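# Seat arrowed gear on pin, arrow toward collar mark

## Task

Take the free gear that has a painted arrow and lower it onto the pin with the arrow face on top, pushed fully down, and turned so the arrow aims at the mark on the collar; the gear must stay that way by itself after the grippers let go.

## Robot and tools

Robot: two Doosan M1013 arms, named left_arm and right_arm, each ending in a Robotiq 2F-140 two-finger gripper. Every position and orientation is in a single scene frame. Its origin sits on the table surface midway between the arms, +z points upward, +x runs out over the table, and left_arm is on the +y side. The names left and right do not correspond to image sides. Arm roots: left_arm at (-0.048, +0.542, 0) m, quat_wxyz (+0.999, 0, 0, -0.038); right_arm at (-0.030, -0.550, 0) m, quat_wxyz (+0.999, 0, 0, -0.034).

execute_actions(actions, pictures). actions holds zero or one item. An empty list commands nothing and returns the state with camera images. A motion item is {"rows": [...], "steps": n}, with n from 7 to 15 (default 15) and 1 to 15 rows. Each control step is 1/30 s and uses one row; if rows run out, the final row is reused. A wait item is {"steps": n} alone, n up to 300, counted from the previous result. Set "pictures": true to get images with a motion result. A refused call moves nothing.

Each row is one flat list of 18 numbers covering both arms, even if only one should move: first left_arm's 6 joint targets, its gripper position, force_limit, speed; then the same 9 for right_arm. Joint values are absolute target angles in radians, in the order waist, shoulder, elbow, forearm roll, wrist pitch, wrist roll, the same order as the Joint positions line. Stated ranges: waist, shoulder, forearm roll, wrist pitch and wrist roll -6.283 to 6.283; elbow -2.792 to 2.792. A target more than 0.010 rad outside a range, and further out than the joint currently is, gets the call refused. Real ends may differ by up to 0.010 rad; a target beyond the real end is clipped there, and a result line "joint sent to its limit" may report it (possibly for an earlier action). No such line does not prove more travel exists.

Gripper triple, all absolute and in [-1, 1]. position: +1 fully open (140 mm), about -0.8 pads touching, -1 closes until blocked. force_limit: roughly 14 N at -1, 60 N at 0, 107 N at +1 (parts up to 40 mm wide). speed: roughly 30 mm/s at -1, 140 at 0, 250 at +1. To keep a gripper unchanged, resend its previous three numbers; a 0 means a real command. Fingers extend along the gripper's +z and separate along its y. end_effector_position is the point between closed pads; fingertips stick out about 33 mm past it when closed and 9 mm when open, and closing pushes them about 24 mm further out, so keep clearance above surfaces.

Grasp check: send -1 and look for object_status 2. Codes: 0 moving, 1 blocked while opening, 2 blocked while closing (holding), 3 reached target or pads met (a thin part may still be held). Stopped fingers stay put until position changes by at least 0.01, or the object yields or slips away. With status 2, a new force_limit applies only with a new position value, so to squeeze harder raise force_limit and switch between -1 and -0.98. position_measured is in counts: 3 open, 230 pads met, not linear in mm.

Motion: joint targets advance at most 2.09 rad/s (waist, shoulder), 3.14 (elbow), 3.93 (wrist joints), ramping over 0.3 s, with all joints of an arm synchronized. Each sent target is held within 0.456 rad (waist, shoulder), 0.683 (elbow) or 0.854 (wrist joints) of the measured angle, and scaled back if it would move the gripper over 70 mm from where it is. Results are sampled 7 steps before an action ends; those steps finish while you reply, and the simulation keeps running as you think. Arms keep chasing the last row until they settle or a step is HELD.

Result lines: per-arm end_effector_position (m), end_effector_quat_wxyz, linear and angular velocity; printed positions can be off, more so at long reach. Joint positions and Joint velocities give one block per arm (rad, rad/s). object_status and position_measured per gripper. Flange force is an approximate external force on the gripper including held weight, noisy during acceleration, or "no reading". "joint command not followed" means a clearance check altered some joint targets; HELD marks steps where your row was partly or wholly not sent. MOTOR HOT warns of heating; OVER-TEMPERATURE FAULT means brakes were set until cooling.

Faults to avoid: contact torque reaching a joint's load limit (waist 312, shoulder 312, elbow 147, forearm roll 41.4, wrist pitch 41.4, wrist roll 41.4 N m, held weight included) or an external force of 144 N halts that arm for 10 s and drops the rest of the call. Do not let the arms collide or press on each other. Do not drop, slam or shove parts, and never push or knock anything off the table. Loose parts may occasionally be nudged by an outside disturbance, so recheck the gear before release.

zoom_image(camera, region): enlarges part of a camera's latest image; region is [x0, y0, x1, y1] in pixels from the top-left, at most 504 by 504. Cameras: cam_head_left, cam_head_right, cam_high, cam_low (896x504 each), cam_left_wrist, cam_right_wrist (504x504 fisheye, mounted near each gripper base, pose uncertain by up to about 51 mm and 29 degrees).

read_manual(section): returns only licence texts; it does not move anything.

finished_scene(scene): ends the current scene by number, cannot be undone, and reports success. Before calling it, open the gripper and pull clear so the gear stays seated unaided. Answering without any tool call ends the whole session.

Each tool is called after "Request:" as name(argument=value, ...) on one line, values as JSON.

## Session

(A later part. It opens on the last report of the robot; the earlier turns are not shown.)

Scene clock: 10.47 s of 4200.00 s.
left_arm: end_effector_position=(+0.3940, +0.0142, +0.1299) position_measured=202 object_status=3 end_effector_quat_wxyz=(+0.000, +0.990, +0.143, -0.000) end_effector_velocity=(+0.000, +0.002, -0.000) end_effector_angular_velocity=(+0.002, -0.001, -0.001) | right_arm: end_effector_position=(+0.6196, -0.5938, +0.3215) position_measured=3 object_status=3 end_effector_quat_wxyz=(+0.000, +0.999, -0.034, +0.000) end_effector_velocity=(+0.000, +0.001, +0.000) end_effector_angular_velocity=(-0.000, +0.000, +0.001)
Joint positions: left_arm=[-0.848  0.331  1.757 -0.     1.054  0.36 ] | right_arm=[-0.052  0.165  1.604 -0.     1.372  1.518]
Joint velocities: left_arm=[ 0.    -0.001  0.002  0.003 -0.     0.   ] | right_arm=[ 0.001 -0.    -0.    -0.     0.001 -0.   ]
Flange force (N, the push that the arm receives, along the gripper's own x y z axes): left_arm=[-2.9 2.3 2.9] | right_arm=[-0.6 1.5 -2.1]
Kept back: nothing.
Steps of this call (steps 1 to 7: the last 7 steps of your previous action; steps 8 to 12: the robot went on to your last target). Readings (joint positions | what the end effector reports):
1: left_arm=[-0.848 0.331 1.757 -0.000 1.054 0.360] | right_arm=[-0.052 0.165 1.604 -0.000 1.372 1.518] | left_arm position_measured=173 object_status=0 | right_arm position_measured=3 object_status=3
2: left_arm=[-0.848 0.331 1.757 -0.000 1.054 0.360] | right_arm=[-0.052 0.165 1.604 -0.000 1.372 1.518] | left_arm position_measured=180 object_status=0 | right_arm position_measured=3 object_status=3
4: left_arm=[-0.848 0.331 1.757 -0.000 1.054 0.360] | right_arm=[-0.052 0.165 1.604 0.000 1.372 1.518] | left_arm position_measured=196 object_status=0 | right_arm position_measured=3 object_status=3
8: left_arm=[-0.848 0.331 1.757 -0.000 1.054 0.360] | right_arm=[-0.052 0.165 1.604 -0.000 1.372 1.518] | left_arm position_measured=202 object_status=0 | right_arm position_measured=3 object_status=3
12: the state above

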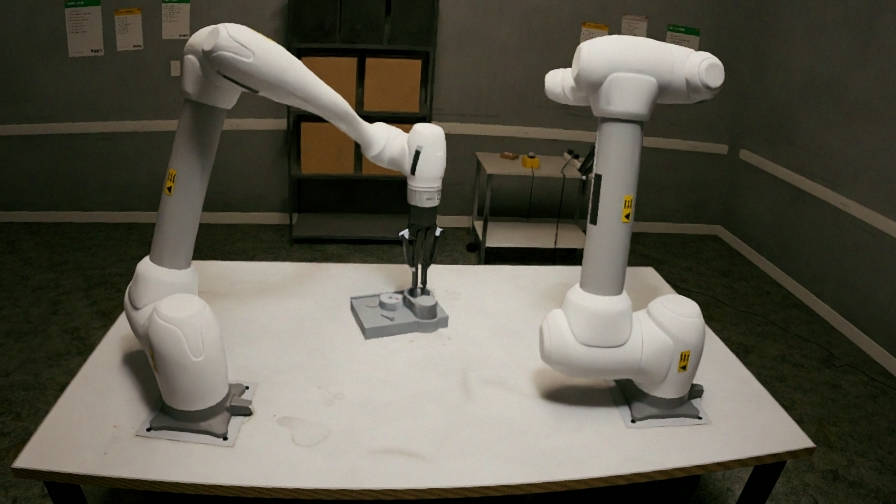

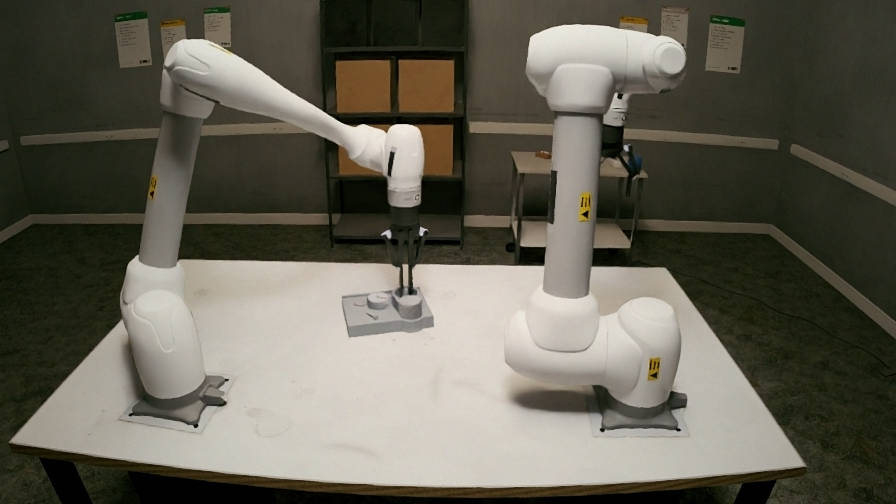

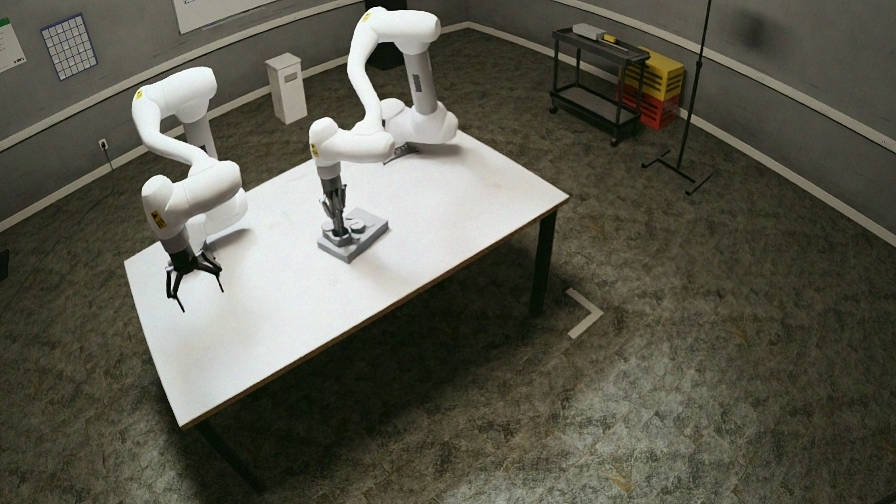

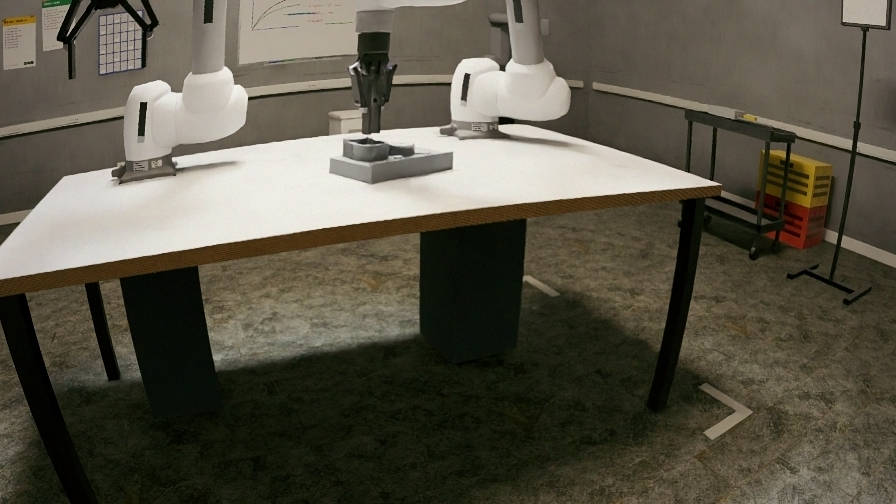

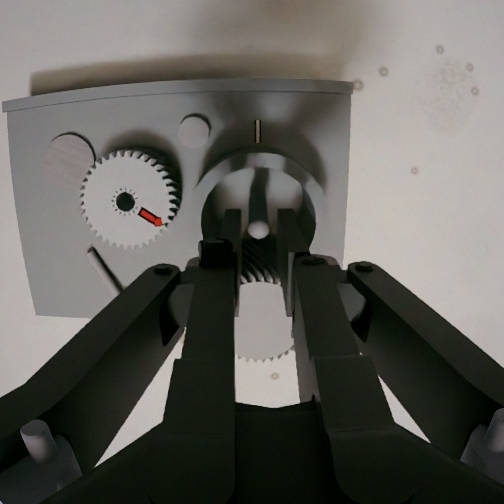

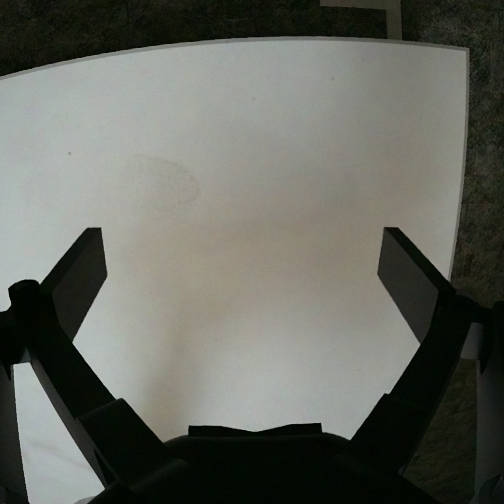

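Request:
execute_actions(actions=[{"rows":[[-0.8482,0.357,1.783,0,1.0016,0.36,-0.62,-1,0,-0.052,0.165,1.604,0,1.372,1.518,1,0,0],[-0.8482,0.357,1.783,0,1.0016,0.36,-0.62,-1,0,-0.052,0.165,1.604,0,1.372,1.518,1,0,0],[-0.8482,0.357,1.783,0,1.0016,0.36,-0.62,-1,0,-0.052,0.165,1.604,0,1.372,1.518,1,0,0],[-0.8482,0.357,1.783,0,1.0016,0.36,-0.62,-1,0,-0.052,0.165,1.604,0,1.372,1.518,1,0,0],[-0.8482,0.3843,1.8064,0,0.9509,0.36,-0.62,-1,0,-0.052,0.165,1.604,0,1.372,1.518,1,0,0]],"steps":10}])

Request:
execute_actions(actions=[{"rows":[[-0.8482,0.394,1.8137,0,0.9339,0.36,-0.62,-1,0,-0.052,0.165,1.604,0,1.372,1.518,1,0,0]]}], pictures=true)

Scene clock: 10.87 s of 4200.00 s.
left_arm: end_effector_position=(+0.3946, +0.0135, +0.1154) position_measured=208 object_status=0 end_effector_quat_wxyz=(+0.001, +0.990, +0.143, +0.000) end_effector_velocity=(-0.012, +0.014, -0.399) end_effector_angular_velocity=(+0.036, +0.030, +0.001) | right_arm: end_effector_position=(+0.6196, -0.5938, +0.3215) position_measured=3 object_status=3 end_effector_quat_wxyz=(+0.000, +0.999, -0.034, +0.000) end_effector_velocity=(-0.000, +0.000, +0.000) end_effector_angular_velocity=(+0.000, +0.000, +0.000)
Joint positions: left_arm=[-0.848  0.344  1.769  0.     1.027  0.36 ] | right_arm=[-0.052  0.165  1.604 -0.     1.372  1.518]
Joint velocities: left_arm=[-0.     0.334  0.353 -0.003 -0.64  -0.   ] | right_arm=[ 0.    -0.    -0.     0.     0.001 -0.   ]
Flange force (N, the push that the arm receives, along the gripper's own x y z axes): left_arm=[1.4 0.1 2.4] | right_arm=[1.6 1.9 -2.8]
Steps of this call (steps 1 to 9: the robot went on to your last target; steps 10 to 12: the first 3 steps of this action). Readings (joint positions | what the end effector reports):
10: left_arm=[-0.848 0.331 1.757 -0.000 1.054 0.360] | right_arm=[-0.052 0.165 1.604 -0.000 1.372 1.518] | left_arm position_measured=202 object_status=0 | right_arm position_measured=3 object_status=3
11: left_arm=[-0.848 0.334 1.759 0.000 1.047 0.360] | right_arm=[-0.052 0.165 1.604 -0.000 1.372 1.518] | left_arm position_measured=204 object_status=0 | right_arm position_measured=3 object_status=3
12: the state above

Scene clock: 11.37 s of 4200.00 s.
left_arm: end_effector_position=(+0.3938, +0.0142, +0.0600) position_measured=208 object_status=3 end_effector_quat_wxyz=(-0.000, +0.990, +0.143, -0.000) end_effector_velocity=(+0.001, -0.001, +0.000) end_effector_angular_velocity=(-0.002, +0.000, +0.001) | right_arm: end_effector_position=(+0.6196, -0.5938, +0.3215) position_measured=3 object_status=3 end_effector_quat_wxyz=(+0.000, +0.999, -0.034, +0.000) end_effector_velocity=(-0.000, -0.000, -0.001) end_effector_angular_velocity=(-0.000, +0.001, +0.000)
Joint positions: left_arm=[-0.848  0.394  1.814 -0.     0.934  0.36 ] | right_arm=[-0.052  0.165  1.604 -0.     1.372  1.518]
Joint velocities: left_arm=[ 0.     0.001 -0.002 -0.002 -0.     0.   ] | right_arm=[-0.    -0.     0.001 -0.    -0.    -0.   ]
Flange force (N, the push that the arm receives, along the gripper's own x y z axes): left_arm=[-2.2 4.1 2.4] | right_arm=[-0.5 0.0 -1.6]
Steps of this call (steps 1 to 7: the last 7 steps of your previous action; steps 8 to 15: the first 8 steps of this action). Readings (joint positions | what the end effector reports):
8: left_arm=[-0.848 0.384 1.807 -0.000 0.951 0.360] | right_arm=[-0.052 0.165 1.604 -0.000 1.372 1.518] | left_arm position_measured=208 object_status=0 | right_arm position_measured=3 object_status=3
9: left_arm=[-0.848 0.387 1.808 -0.000 0.945 0.360] | right_arm=[-0.052 0.165 1.604 -0.000 1.372 1.518] | left_arm position_measured=208 object_status=0 | right_arm position_measured=3 object_status=3
11: left_arm=[-0.848 0.394 1.814 -0.000 0.935 0.360] | right_arm=[-0.052 0.165 1.604 0.000 1.372 1.518] | left_arm position_measured=208 object_status=3 | right_arm position_measured=3 object_status=3
15: the state above

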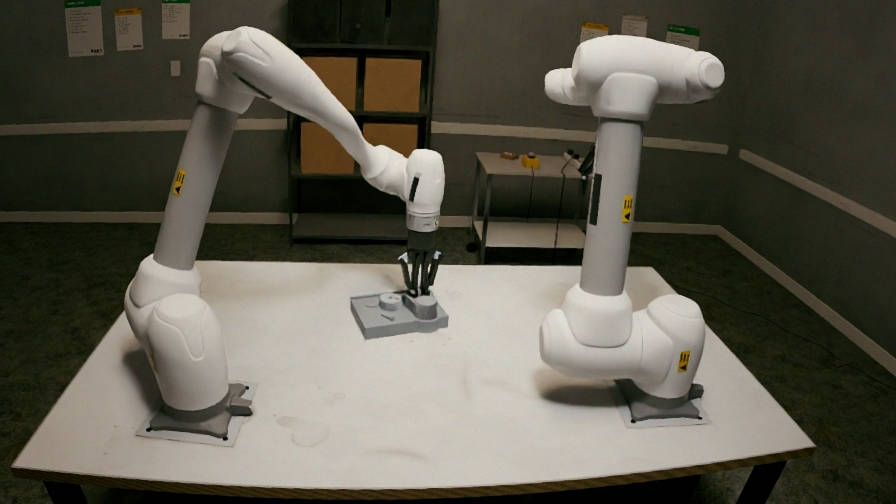

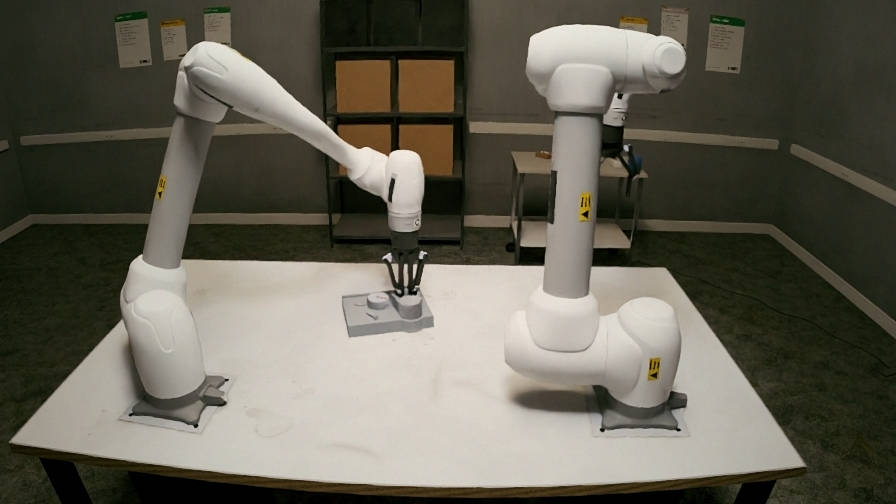

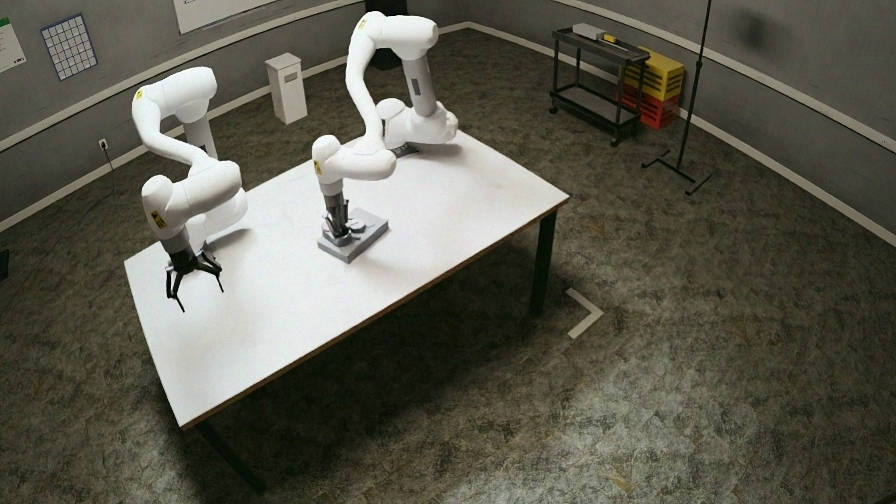

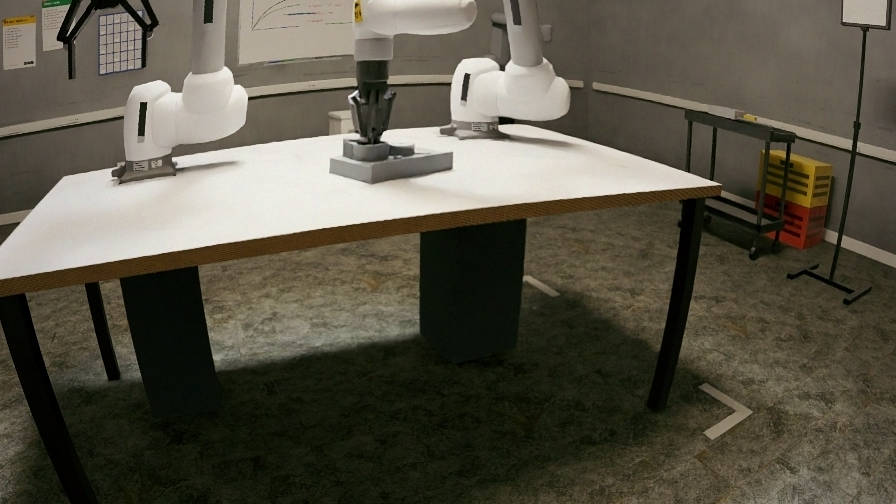

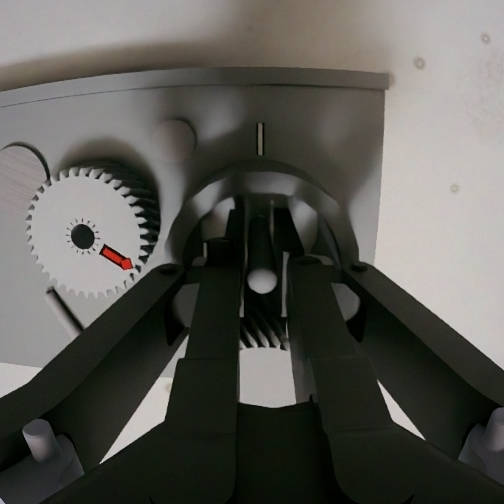

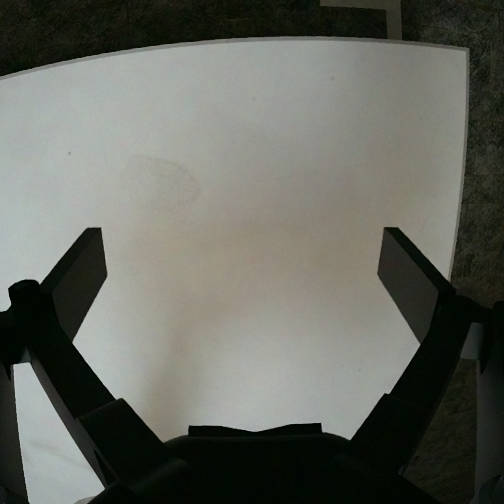

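Step down carefully.

Request:
execute_actions(actions=[{"rows":[[-0.8482,0.3999,1.8179,0,0.9238,0.36,-0.62,-1,0,-0.052,0.165,1.604,0,1.372,1.518,1,0,0]],"steps":12}])

Request:
execute_actions(actions=[{"rows":[[-0.8482,0.4019,1.8193,0,0.9204,0.36,-0.62,-1,0,-0.052,0.165,1.604,0,1.372,1.518,1,0,0]],"steps":12}])

Scene clock: 11.93 s of 4200.00 s.
left_arm: end_effector_position=(+0.3939, +0.0142, +0.0541) position_measured=208 object_status=3 end_effector_quat_wxyz=(-0.000, +0.990, +0.143, -0.000) end_effector_velocity=(-0.000, -0.001, +0.001) end_effector_angular_velocity=(-0.000, -0.002, -0.003) | right_arm: end_effector_position=(+0.6196, -0.5938, +0.3215) position_measured=3 object_status=3 end_effector_quat_wxyz=(+0.000, +0.999, -0.034, +0.000) end_effector_velocity=(+0.000, +0.000, +0.000) end_effector_angular_velocity=(-0.000, -0.000, +0.001)
Joint positions: left_arm=[-0.848  0.4    1.818 -0.     0.924  0.36 ] | right_arm=[-0.052  0.165  1.604 -0.     1.372  1.518]
Joint velocities: left_arm=[-0.002 -0.001 -0.001  0.002 -0.     0.   ] | right_arm=[ 0.001  0.    -0.001 -0.     0.     0.   ]
Flange force (N, the push that the arm receives, along the gripper's own x y z axes): left_arm=[-3.4 3.8 0.6] | right_arm=[-1.6 2.0 -3.1]
Steps of this call (steps 1 to 7: the last 7 steps of your previous action; steps 8 to 12: the robot went on to your last target; steps 13 to 17: the first 5 steps of this action). Readings (joint positions | what the end effector reports):
13: left_arm=[-0.848 0.394 1.814 -0.000 0.934 0.360] | right_arm=[-0.052 0.165 1.604 -0.000 1.372 1.518] | left_arm position_measured=208 object_status=3 | right_arm position_measured=3 object_status=3
14: left_arm=[-0.848 0.396 1.815 -0.000 0.929 0.360] | right_arm=[-0.052 0.165 1.604 0.000 1.372 1.518] | left_arm position_measured=208 object_status=3 | right_arm position_measured=3 object_status=3
16: left_arm=[-0.848 0.400 1.818 -0.000 0.924 0.360] | right_arm=[-0.052 0.165 1.604 -0.000 1.372 1.518] | left_arm position_measured=208 object_status=3 | right_arm position_measured=3 object_status=3
17: the state above

Scene clock: 12.33 s of 4200.00 s.
left_arm: end_effector_position=(+0.3938, +0.0142, +0.0521) position_measured=208 object_status=3 end_effector_quat_wxyz=(-0.000, +0.990, +0.143, -0.000) end_effector_velocity=(+0.001, -0.000, -0.001) end_effector_angular_velocity=(-0.000, -0.002, -0.001) | right_arm: end_effector_position=(+0.6196, -0.5938, +0.3215) position_measured=3 object_status=3 end_effector_quat_wxyz=(+0.000, +0.999, -0.034, +0.000) end_effector_velocity=(-0.000, +0.000, -0.000) end_effector_angular_velocity=(+0.000, +0.000, +0.000)
Joint positions: left_arm=[-0.848  0.402  1.819 -0.     0.92   0.36 ] | right_arm=[-0.052  0.165  1.604  0.     1.372  1.518]
Joint velocities: left_arm=[-0.     0.001  0.     0.002 -0.003  0.   ] | right_arm=[ 0. -0.  0.  0.  0.  0.]
Flange force (N, the push that the arm receives, along the gripper's own x y z axes): left_arm=[-2.6 5.0 3.8] | right_arm=[-1.0 2.2 -1.7]
Steps of this call (steps 1 to 7: the last 7 steps of your previous action; steps 8 to 12: the first 5 steps of this action). Readings (joint positions | what the end effector reports):
8: left_arm=[-0.848 0.400 1.818 -0.000 0.924 0.360] | right_arm=[-0.052 0.165 1.604 -0.000 1.372 1.518] | left_arm position_measured=208 object_status=3 | right_arm position_measured=3 object_status=3
9: left_arm=[-0.848 0.401 1.819 -0.000 0.922 0.360] | right_arm=[-0.052 0.165 1.604 -0.000 1.372 1.518] | left_arm position_measured=208 object_status=3 | right_arm position_measured=3 object_status=3
11: left_arm=[-0.848 0.402 1.819 -0.000 0.921 0.360] | right_arm=[-0.052 0.165 1.604 0.000 1.372 1.518] | left_arm position_measured=208 object_status=3 | right_arm position_measured=3 object_status=3
12: the state above

Request:
execute_actions(actions=[{"rows":[[-0.8482,0.4039,1.8207,0,0.917,0.36,-0.62,-1,0,-0.052,0.165,1.604,0,1.372,1.518,1,0,0]],"steps":11}])

Scene clock: 12.70 s of 4200.00 s.
left_arm: end_effector_position=(+0.3939, +0.0142, +0.0501) position_measured=208 object_status=3 end_effector_quat_wxyz=(-0.000, +0.990, +0.143, -0.000) end_effector_velocity=(+0.001, -0.001, -0.001) end_effector_angular_velocity=(-0.004, -0.001, +0.002) | right_arm: end_effector_position=(+0.6196, -0.5938, +0.3215) position_measured=3 object_status=3 end_effector_quat_wxyz=(+0.000, +0.999, -0.034, +0.000) end_effector_velocity=(-0.000, +0.000, -0.001) end_effector_angular_velocity=(+0.000, +0.001, +0.001)
Joint positions: left_arm=[-0.848  0.404  1.821 -0.     0.917  0.36 ] | right_arm=[-0.052  0.165  1.604  0.     1.372  1.518]
Joint velocities: left_arm=[ 0.001  0.001  0.001 -0.002 -0.005  0.   ] | right_arm=[ 0.001  0.     0.001 -0.     0.     0.   ]
Flange force (N, the push that the arm receives, along the gripper's own x y z axes): left_arm=[-2.5 3.3 2.5] | right_arm=[-2.2 0.4 -2.3]
Steps of this call (steps 1 to 7: the last 7 steps of your previous action; steps 8 to 11: the first 4 steps of this action). Readings (joint positions | what the end effector reports):
8: left_arm=[-0.848 0.402 1.819 -0.000 0.920 0.360] | right_arm=[-0.052 0.165 1.604 -0.000 1.372 1.518] | left_arm position_measured=208 object_status=3 | right_arm position_measured=3 object_status=3
9: left_arm=[-0.848 0.403 1.820 -0.000 0.918 0.360] | right_arm=[-0.052 0.165 1.604 0.000 1.372 1.518] | left_arm position_measured=208 object_status=3 | right_arm position_measured=3 object_status=3
11: the state above

Request:
execute_actions(actions=[{"rows":[[-0.8482,0.4059,1.8221,0,0.9136,0.36,-0.62,-1,0,-0.052,0.165,1.604,0,1.372,1.518,1,0,0]],"steps":11}])

Scene clock: 13.53 s of 4200.00 s.
left_arm: end_effector_position=(+0.3938, +0.0143, +0.0481) position_measured=208 object_status=3 end_effector_quat_wxyz=(-0.000, +0.990, +0.143, -0.000) end_effector_velocity=(+0.002, -0.002, +0.001) end_effector_angular_velocity=(-0.005, -0.004, +0.001) | right_arm: end_effector_position=(+0.6196, -0.5938, +0.3215) position_measured=3 object_status=3 end_effector_quat_wxyz=(+0.000, +0.999, -0.034, +0.000) end_effector_velocity=(-0.000, +0.000, -0.001) end_effector_angular_velocity=(-0.000, +0.000, +0.001)
Joint positions: left_arm=[-0.848  0.406  1.822 -0.     0.914  0.36 ] | right_arm=[-0.052  0.165  1.604 -0.     1.372  1.518]
Joint velocities: left_arm=[-0.    -0.001 -0.002  0.    -0.004 -0.001] | right_arm=[ 0.     0.     0.001 -0.    -0.001 -0.   ]
Flange force (N, the push that the arm receives, along the gripper's own x y z axes): left_arm=[-4.8 3.4 2.3] | right_arm=[-0.2 3.8 -1.5]
Steps of this call (steps 1 to 7: the last 7 steps of your previous action; steps 8 to 15: the robot went on to your last target; steps 16 to 21: nothing new was sent; steps 22 to 25: the first 4 steps of this action). Readings (joint positions | what the end effector reports):
22: left_arm=[-0.848 0.404 1.821 -0.000 0.917 0.360] | right_arm=[-0.052 0.165 1.604 -0.000 1.372 1.518] | left_arm position_measured=208 object_status=3 | right_arm position_measured=3 object_status=3
23: left_arm=[-0.848 0.405 1.821 -0.000 0.915 0.360] | right_arm=[-0.052 0.165 1.604 -0.000 1.372 1.518] | left_arm position_measured=208 object_status=3 | right_arm position_measured=3 object_status=3
25: the state above

Request:
execute_actions(actions=[{"rows":[[-0.8482,0.4079,1.8235,0,0.9102,0.36,-0.64,-1,0,-0.052,0.165,1.604,0,1.372,1.518,1,0,0]],"steps":11}])

Scene clock: 13.90 s of 4200.00 s.
left_arm: end_effector_position=(+0.3939, +0.0143, +0.0461) position_measured=210 object_status=0 end_effector_quat_wxyz=(-0.000, +0.990, +0.143, -0.000) end_effector_velocity=(+0.001, -0.001, -0.001) end_effector_angular_velocity=(-0.004, -0.003, +0.001) | right_arm: end_effector_position=(+0.6196, -0.5938, +0.3215) position_measured=3 object_status=3 end_effector_quat_wxyz=(+0.000, +0.999, -0.034, +0.000) end_effector_velocity=(+0.000, +0.000, +0.000) end_effector_angular_velocity=(-0.001, -0.001, +0.001)
Joint positions: left_arm=[-0.848  0.408  1.823 -0.     0.91   0.36 ] | right_arm=[-0.052  0.165  1.604 -0.     1.372  1.518]
Joint velocities: left_arm=[-0.     0.001 -0.     0.    -0.006 -0.001] | right_arm=[ 0.001  0.    -0.    -0.001 -0.001  0.   ]
Flange force (N, the push that the arm receives, along the gripper's own x y z axes): left_arm=[-2.2 3.9 2.5] | right_arm=[-1.1 1.2 -2.3]
Steps of this call (steps 1 to 7: the last 7 steps of your previous action; steps 8 to 11: the first 4 steps of this action). Readings (joint positions | what the end effector reports):
8: left_arm=[-0.848 0.406 1.822 -0.000 0.913 0.360] | right_arm=[-0.052 0.165 1.604 -0.000 1.372 1.518] | left_arm position_measured=208 object_status=0 | right_arm position_measured=3 object_status=3
9: left_arm=[-0.848 0.407 1.823 -0.000 0.912 0.360] | right_arm=[-0.052 0.165 1.604 -0.000 1.372 1.518] | left_arm position_measured=208 object_status=0 | right_arm position_measured=3 object_status=3
11: the state above

Request:
execute_actions(actions=[{"rows":[[-0.8482,0.4097,1.8247,0,0.9072,0.36,-0.64,-1,0,-0.052,0.165,1.604,0,1.372,1.518,1,0,0]],"steps":12}], pictures=true)

Scene clock: 14.30 s of 4200.00 s.
left_arm: end_effector_position=(+0.3940, +0.0141, +0.0448) position_measured=210 object_status=3 end_effector_quat_wxyz=(+0.000, +0.990, +0.143, +0.000) end_effector_velocity=(-0.002, +0.001, -0.002) end_effector_angular_velocity=(+0.000, +0.000, -0.001) | right_arm: end_effector_position=(+0.6196, -0.5938, +0.3215) position_measured=3 object_status=3 end_effector_quat_wxyz=(+0.000, +0.999, -0.034, +0.000) end_effector_velocity=(+0.000, +0.001, +0.000) end_effector_angular_velocity=(-0.000, -0.000, +0.002)
Joint positions: left_arm=[-0.848  0.409  1.824  0.     0.907  0.36 ] | right_arm=[-0.052  0.165  1.604 -0.     1.372  1.518]
Joint velocities: left_arm=[-0.001 -0.     0.005  0.    -0.004 -0.   ] | right_arm=[ 0.002 -0.    -0.    -0.     0.    -0.   ]
Flange force (N, the push that the arm receives, along the gripper's own x y z axes): left_arm=[-3.7 -5.2 -62.1] | right_arm=[0.7 2.4 -3.0]
Steps of this call (steps 1 to 7: the last 7 steps of your previous action; steps 8 to 12: the first 5 steps of this action). Readings (joint positions | what the end effector reports):
8: left_arm=[-0.848 0.408 1.824 -0.000 0.910 0.360] | right_arm=[-0.052 0.165 1.604 -0.000 1.372 1.518] | left_arm position_measured=210 object_status=0 | right_arm position_measured=3 object_status=3
9: left_arm=[-0.848 0.409 1.824 -0.000 0.909 0.360] | right_arm=[-0.052 0.165 1.604 -0.000 1.372 1.518] | left_arm position_measured=210 object_status=0 | right_arm position_measured=3 object_status=3
11: left_arm=[-0.848 0.409 1.824 0.000 0.908 0.360] | right_arm=[-0.052 0.165 1.604 0.000 1.372 1.518] | left_arm position_measured=210 object_status=3 | right_arm position_measured=3 object_status=3
12: the state above

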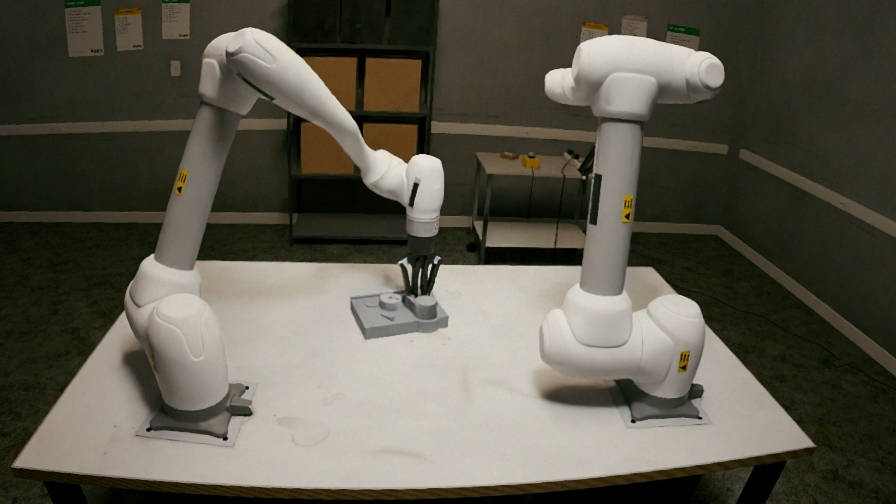

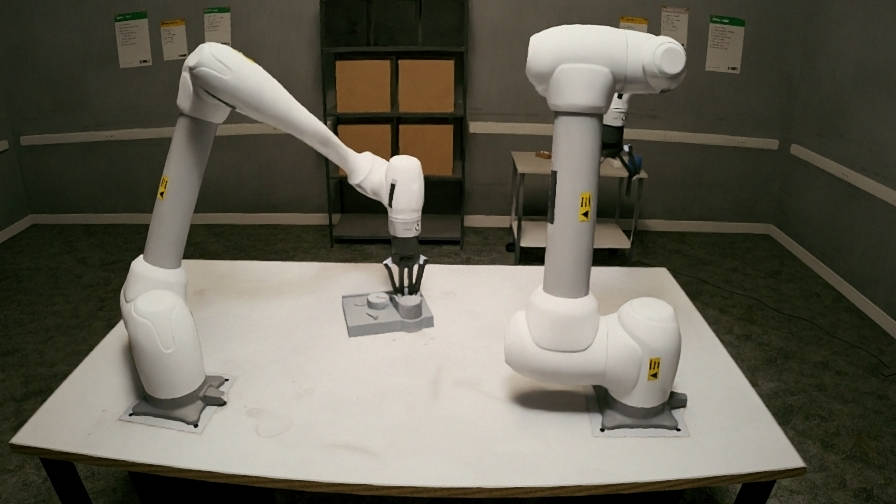

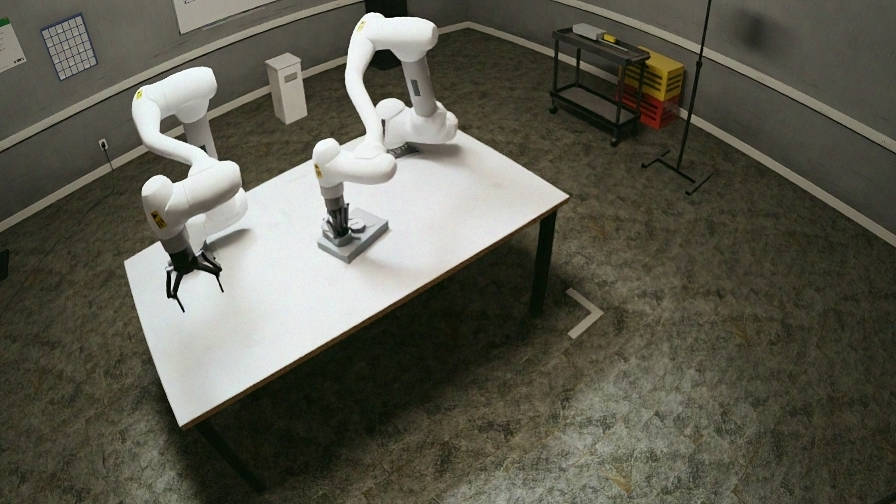

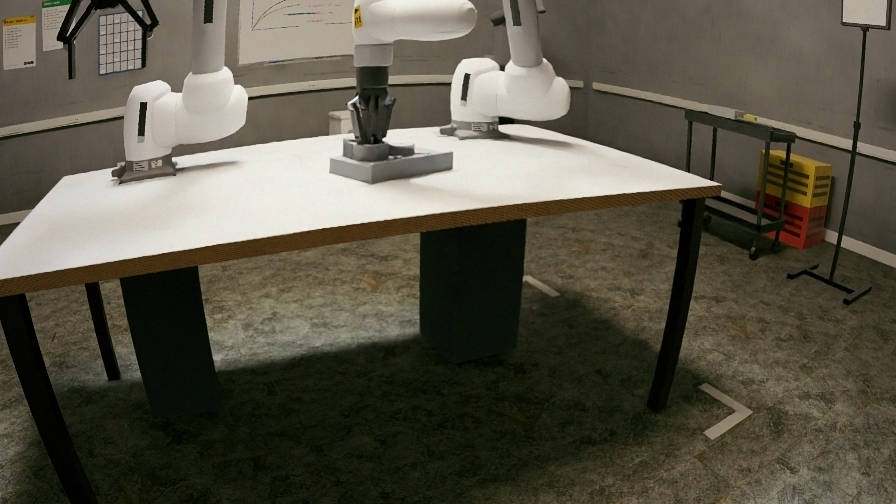

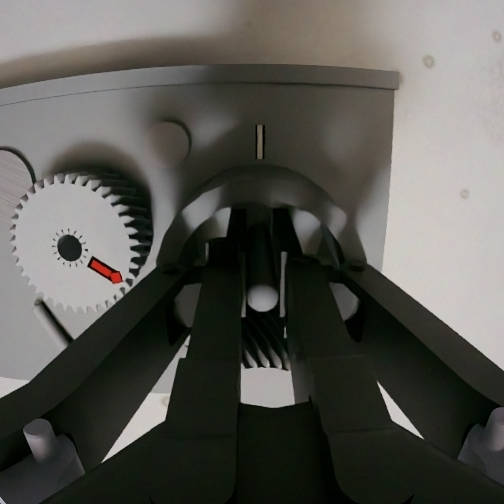

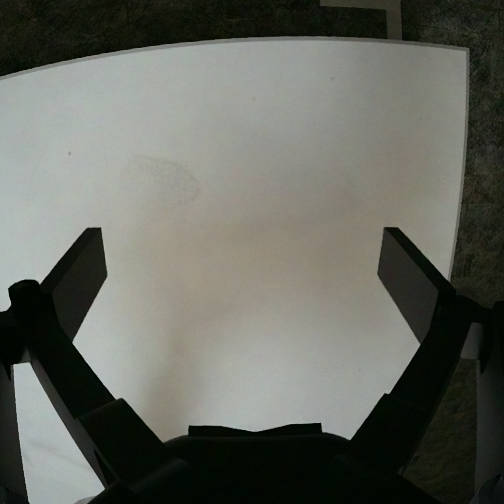

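Request:
execute_actions(actions=[{"rows":[[-0.8482,0.3843,1.8064,0,0.9509,0.36,-0.6,-1,0,-0.052,0.165,1.604,0,1.372,1.518,1,0,0],[-0.8482,0.3843,1.8064,0,0.9509,0.36,-0.6,-1,0,-0.052,0.165,1.604,0,1.372,1.518,1,0,0],[-0.8482,0.3843,1.8064,0,0.9509,0.36,-0.6,-1,0,-0.052,0.165,1.604,0,1.372,1.518,1,0,0],[-0.8482,0.3311,1.7568,0,1.0537,0.36,-0.6,-1,0,-0.052,0.165,1.604,0,1.372,1.518,1,0,0]],"steps":12}])

Request:
execute_actions(actions=[{"rows":[[-0.7829,0.2371,1.8951,0,1.0094,2.781,0.05,-1,0,-0.052,0.165,1.604,0,1.372,1.518,1,0,0]]}])

Request:
execute_actions(actions=[{"steps":22}])

Request:
execute_actions(actions=[{"rows":[[-0.7829,0.2656,1.9217,0,0.9543,2.781,0.05,-1,0,-0.052,0.165,1.604,0,1.372,1.518,1,0,0]]}], pictures=true)

Scene clock: 15.27 s of 4200.00 s.
left_arm: end_effector_position=(+0.3937, +0.0145, +0.0759) position_measured=205 object_status=0 end_effector_quat_wxyz=(-0.001, +0.990, +0.143, -0.000) end_effector_velocity=(-0.020, +0.025, +0.339) end_effector_angular_velocity=(+0.071, +0.054, +0.000) | right_arm: end_effector_position=(+0.6196, -0.5938, +0.3215) position_measured=3 object_status=3 end_effector_quat_wxyz=(+0.000, +0.999, -0.034, +0.000) end_effector_velocity=(-0.000, +0.001, -0.000) end_effector_angular_velocity=(+0.000, +0.001, +0.001)
Joint positions: left_arm=[-0.848  0.379  1.802  0.     0.962  0.36 ] | right_arm=[-0.052  0.165  1.604 -0.     1.372  1.518]
Joint velocities: left_arm=[-0.001 -0.325 -0.253 -0.     0.667 -0.001] | right_arm=[0.001 0.    0.    0.    0.    0.   ]
Flange force (N, the push that the arm receives, along the gripper's own x y z axes): left_arm=[-4.7 9.1 14.6] | right_arm=[0.5 0.3 -2.9]
Steps of this call (steps 1 to 7: the last 7 steps of your previous action; steps 8 to 15: the robot went on to your last target; steps 16 to 24: nothing new was sent; steps 25 to 29: the first 5 steps of this action). Readings (joint positions | what the end effector reports):
25: left_arm=[-0.848 0.410 1.825 0.000 0.907 0.360] | right_arm=[-0.052 0.165 1.604 -0.000 1.372 1.518] | left_arm position_measured=210 object_status=0 | right_arm position_measured=3 object_status=3
26: left_arm=[-0.848 0.407 1.823 0.000 0.913 0.360] | right_arm=[-0.052 0.165 1.604 -0.000 1.372 1.518] | left_arm position_measured=208 object_status=0 | right_arm position_measured=3 object_status=3
28: left_arm=[-0.848 0.387 1.809 0.000 0.945 0.360] | right_arm=[-0.052 0.165 1.604 -0.000 1.372 1.518] | left_arm position_measured=205 object_status=0 | right_arm position_measured=3 object_status=3
29: the state above

Scene clock: 15.77 s of 4200.00 s.
left_arm: end_effector_position=(+0.3897, +0.0482, +0.1255) position_measured=156 object_status=0 end_effector_quat_wxyz=(+0.000, +1.000, -0.018, +0.000) end_effector_velocity=(-0.039, +0.276, -0.011) end_effector_angular_velocity=(+0.025, +0.015, -2.738) | right_arm: end_effector_position=(+0.6196, -0.5938, +0.3215) position_measured=3 object_status=3 end_effector_quat_wxyz=(+0.000, +0.999, -0.034, +0.000) end_effector_velocity=(+0.000, +0.000, +0.000) end_effector_angular_velocity=(-0.000, +0.000, +0.001)
Joint positions: left_arm=[-0.822  0.294  1.819  0.     1.029  0.708] | right_arm=[-0.052  0.165  1.604 -0.     1.372  1.518]
Joint velocities: left_arm=[ 0.214 -0.308  0.447  0.001 -0.11   2.952] | right_arm=[ 0.001  0.    -0.001 -0.     0.001 -0.   ]
Flange force (N, the push that the arm receives, along the gripper's own x y z axes): left_arm=[-3.3 5.7 4.2] | right_arm=[-1.7 3.0 -1.5]
Steps of this call (steps 1 to 7: the last 7 steps of your previous action; steps 8 to 15: the first 8 steps of this action). Readings (joint positions | what the end effector reports):
8: left_arm=[-0.848 0.331 1.757 0.000 1.054 0.360] | right_arm=[-0.052 0.165 1.604 -0.000 1.372 1.518] | left_arm position_measured=205 object_status=0 | right_arm position_measured=3 object_status=3
9: left_arm=[-0.848 0.331 1.759 0.000 1.052 0.367] | right_arm=[-0.052 0.165 1.604 -0.000 1.372 1.518] | left_arm position_measured=202 object_status=0 | right_arm position_measured=3 object_status=3
11: left_arm=[-0.844 0.324 1.770 0.000 1.046 0.423] | right_arm=[-0.052 0.165 1.604 -0.000 1.372 1.518] | left_arm position_measured=186 object_status=0 | right_arm position_measured=3 object_status=3
15: the state above

Scene clock: 16.50 s of 4200.00 s.
left_arm: end_effector_position=(+0.3826, +0.0961, +0.1250) position_measured=123 object_status=3 end_effector_quat_wxyz=(+0.000, -0.511, +0.860, +0.000) end_effector_velocity=(+0.001, +0.001, -0.001) end_effector_angular_velocity=(+0.000, -0.000, -0.013) | right_arm: end_effector_position=(+0.6196, -0.5938, +0.3215) position_measured=3 object_status=3 end_effector_quat_wxyz=(+0.000, +0.999, -0.034, +0.000) end_effector_velocity=(-0.001, -0.000, -0.001) end_effector_angular_velocity=(+0.000, +0.001, -0.001)
Joint positions: left_arm=[-0.783  0.237  1.895  0.     1.009  2.78 ] | right_arm=[-0.052  0.165  1.604 -0.     1.372  1.518]
Joint velocities: left_arm=[ 0.002  0.001  0.001  0.    -0.001  0.015] | right_arm=[-0.001 -0.     0.002 -0.    -0.001  0.   ]
Flange force (N, the push that the arm receives, along the gripper's own x y z axes): left_arm=[5.0 -2.1 3.8] | right_arm=[1.4 2.7 -2.2]
Kept back: nothing.
Steps of this call (steps 1 to 7: the last 7 steps of your previous action; steps 8 to 22: the robot went on to your last target). Readings (joint positions | what the end effector reports):
1: left_arm=[-0.815 0.283 1.833 0.000 1.025 0.816] | right_arm=[-0.052 0.165 1.604 -0.000 1.372 1.518] | left_arm position_measured=148 object_status=0 | right_arm position_measured=3 object_status=3
2: left_arm=[-0.809 0.274 1.845 0.000 1.022 0.937] | right_arm=[-0.052 0.165 1.604 -0.000 1.372 1.518] | left_arm position_measured=141 object_status=0 | right_arm position_measured=3 object_status=3
4: left_arm=[-0.799 0.260 1.864 0.000 1.017 1.191] | right_arm=[-0.052 0.165 1.604 -0.000 1.372 1.518] | left_arm position_measured=126 object_status=0 | right_arm position_measured=3 object_status=3
8: left_arm=[-0.789 0.246 1.883 0.000 1.012 1.693] | right_arm=[-0.052 0.165 1.604 -0.000 1.372 1.518] | left_arm position_measured=123 object_status=0 | right_arm position_measured=3 object_status=3
22: the state above

Scene clock: 16.77 s of 4200.00 s.
left_arm: end_effector_position=(+0.3826, +0.0962, +0.0950) position_measured=123 object_status=3 end_effector_quat_wxyz=(-0.000, -0.511, +0.860, +0.000) end_effector_velocity=(+0.002, -0.001, +0.002) end_effector_angular_velocity=(-0.005, -0.004, +0.002) | right_arm: end_effector_position=(+0.6196, -0.5938, +0.3215) position_measured=3 object_status=3 end_effector_quat_wxyz=(+0.000, +0.999, -0.034, +0.000) end_effector_velocity=(+0.000, -0.001, +0.000) end_effector_angular_velocity=(-0.000, -0.000, -0.001)
Joint positions: left_arm=[-0.783  0.266  1.922  0.     0.954  2.781] | right_arm=[-0.052  0.165  1.604 -0.     1.372  1.518]
Joint velocities: left_arm=[ 0.001 -0.002 -0.002 -0.    -0.002 -0.001] | right_arm=[-0.001  0.    -0.    -0.    -0.     0.   ]
Flange force (N, the push that the arm receives, along the gripper's own x y z axes): left_arm=[5.2 2.3 3.3] | right_arm=[-1.7 5.5 -2.1]
Steps of this call (steps 1 to 8: the first 8 steps of this action). Readings (joint positions | what the end effector reports):
1: left_arm=[-0.783 0.237 1.895 0.000 1.009 2.781] | right_arm=[-0.052 0.165 1.604 0.000 1.372 1.518] | left_arm position_measured=123 object_status=3 | right_arm position_measured=3 object_status=3
2: left_arm=[-0.783 0.240 1.898 0.000 1.002 2.781] | right_arm=[-0.052 0.165 1.604 0.000 1.372 1.518] | left_arm position_measured=123 object_status=3 | right_arm position_measured=3 object_status=3
4: left_arm=[-0.783 0.261 1.918 0.000 0.964 2.781] | right_arm=[-0.052 0.165 1.604 -0.000 1.372 1.518] | left_arm position_measured=123 object_status=3 | right_arm position_measured=3 object_status=3
8: the state above

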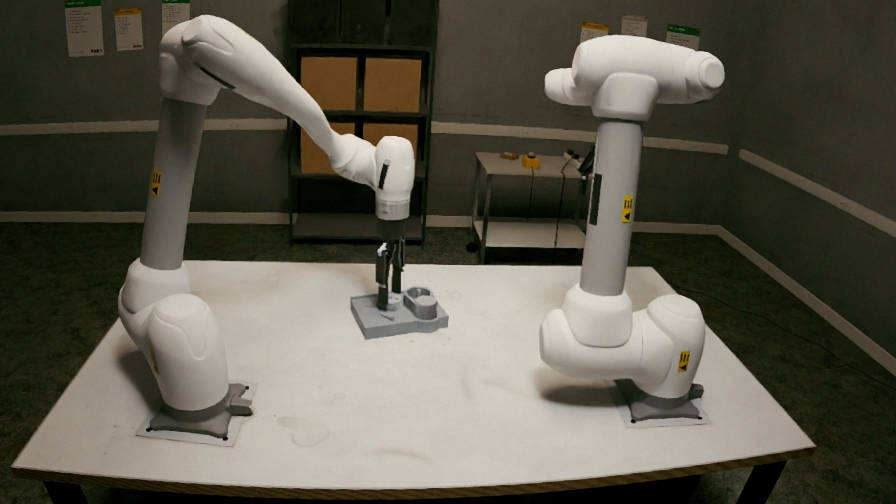

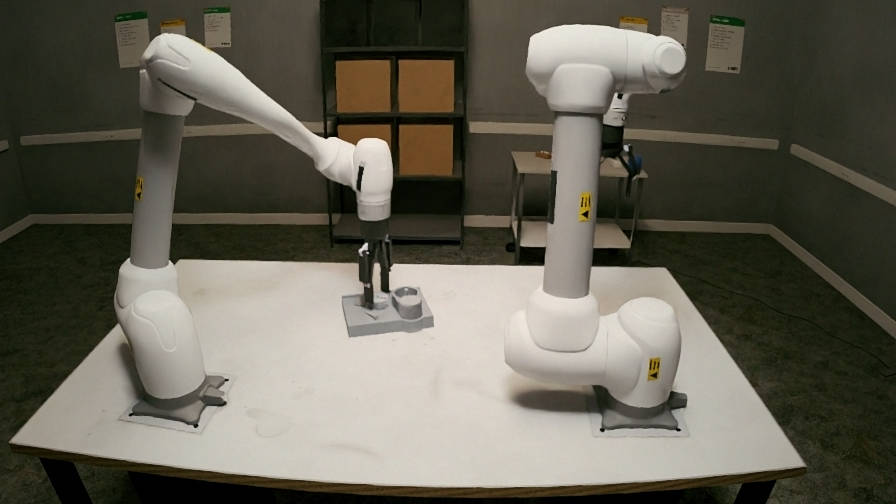

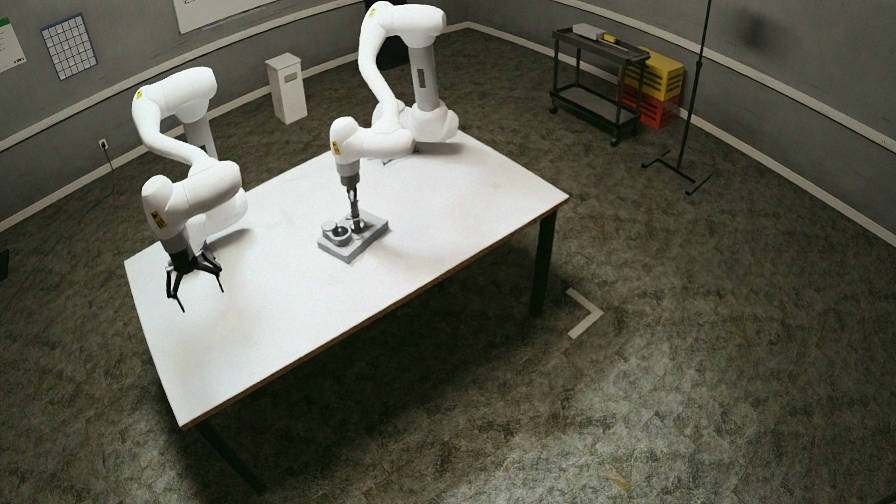

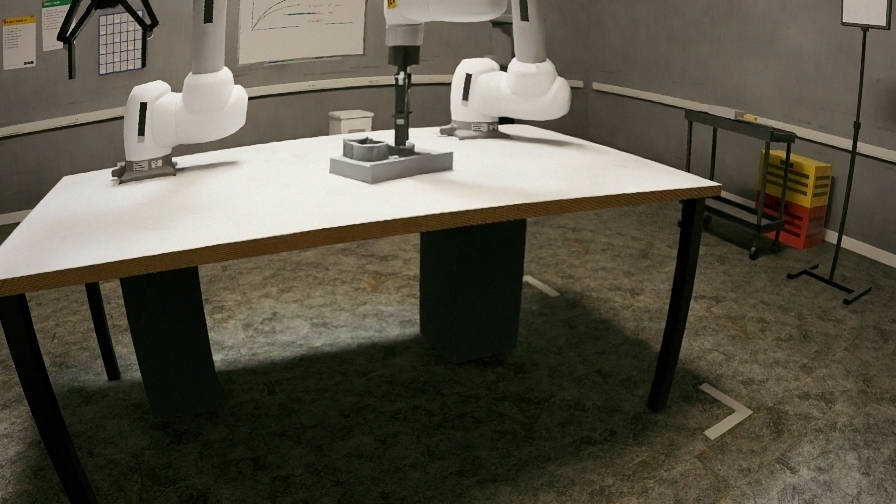

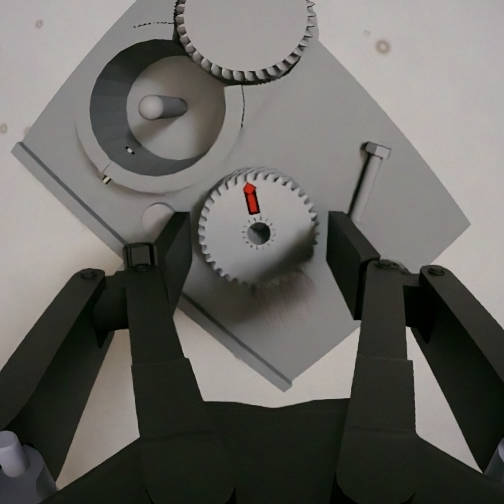

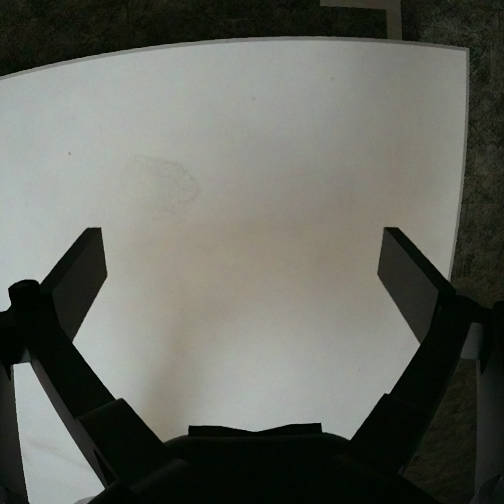

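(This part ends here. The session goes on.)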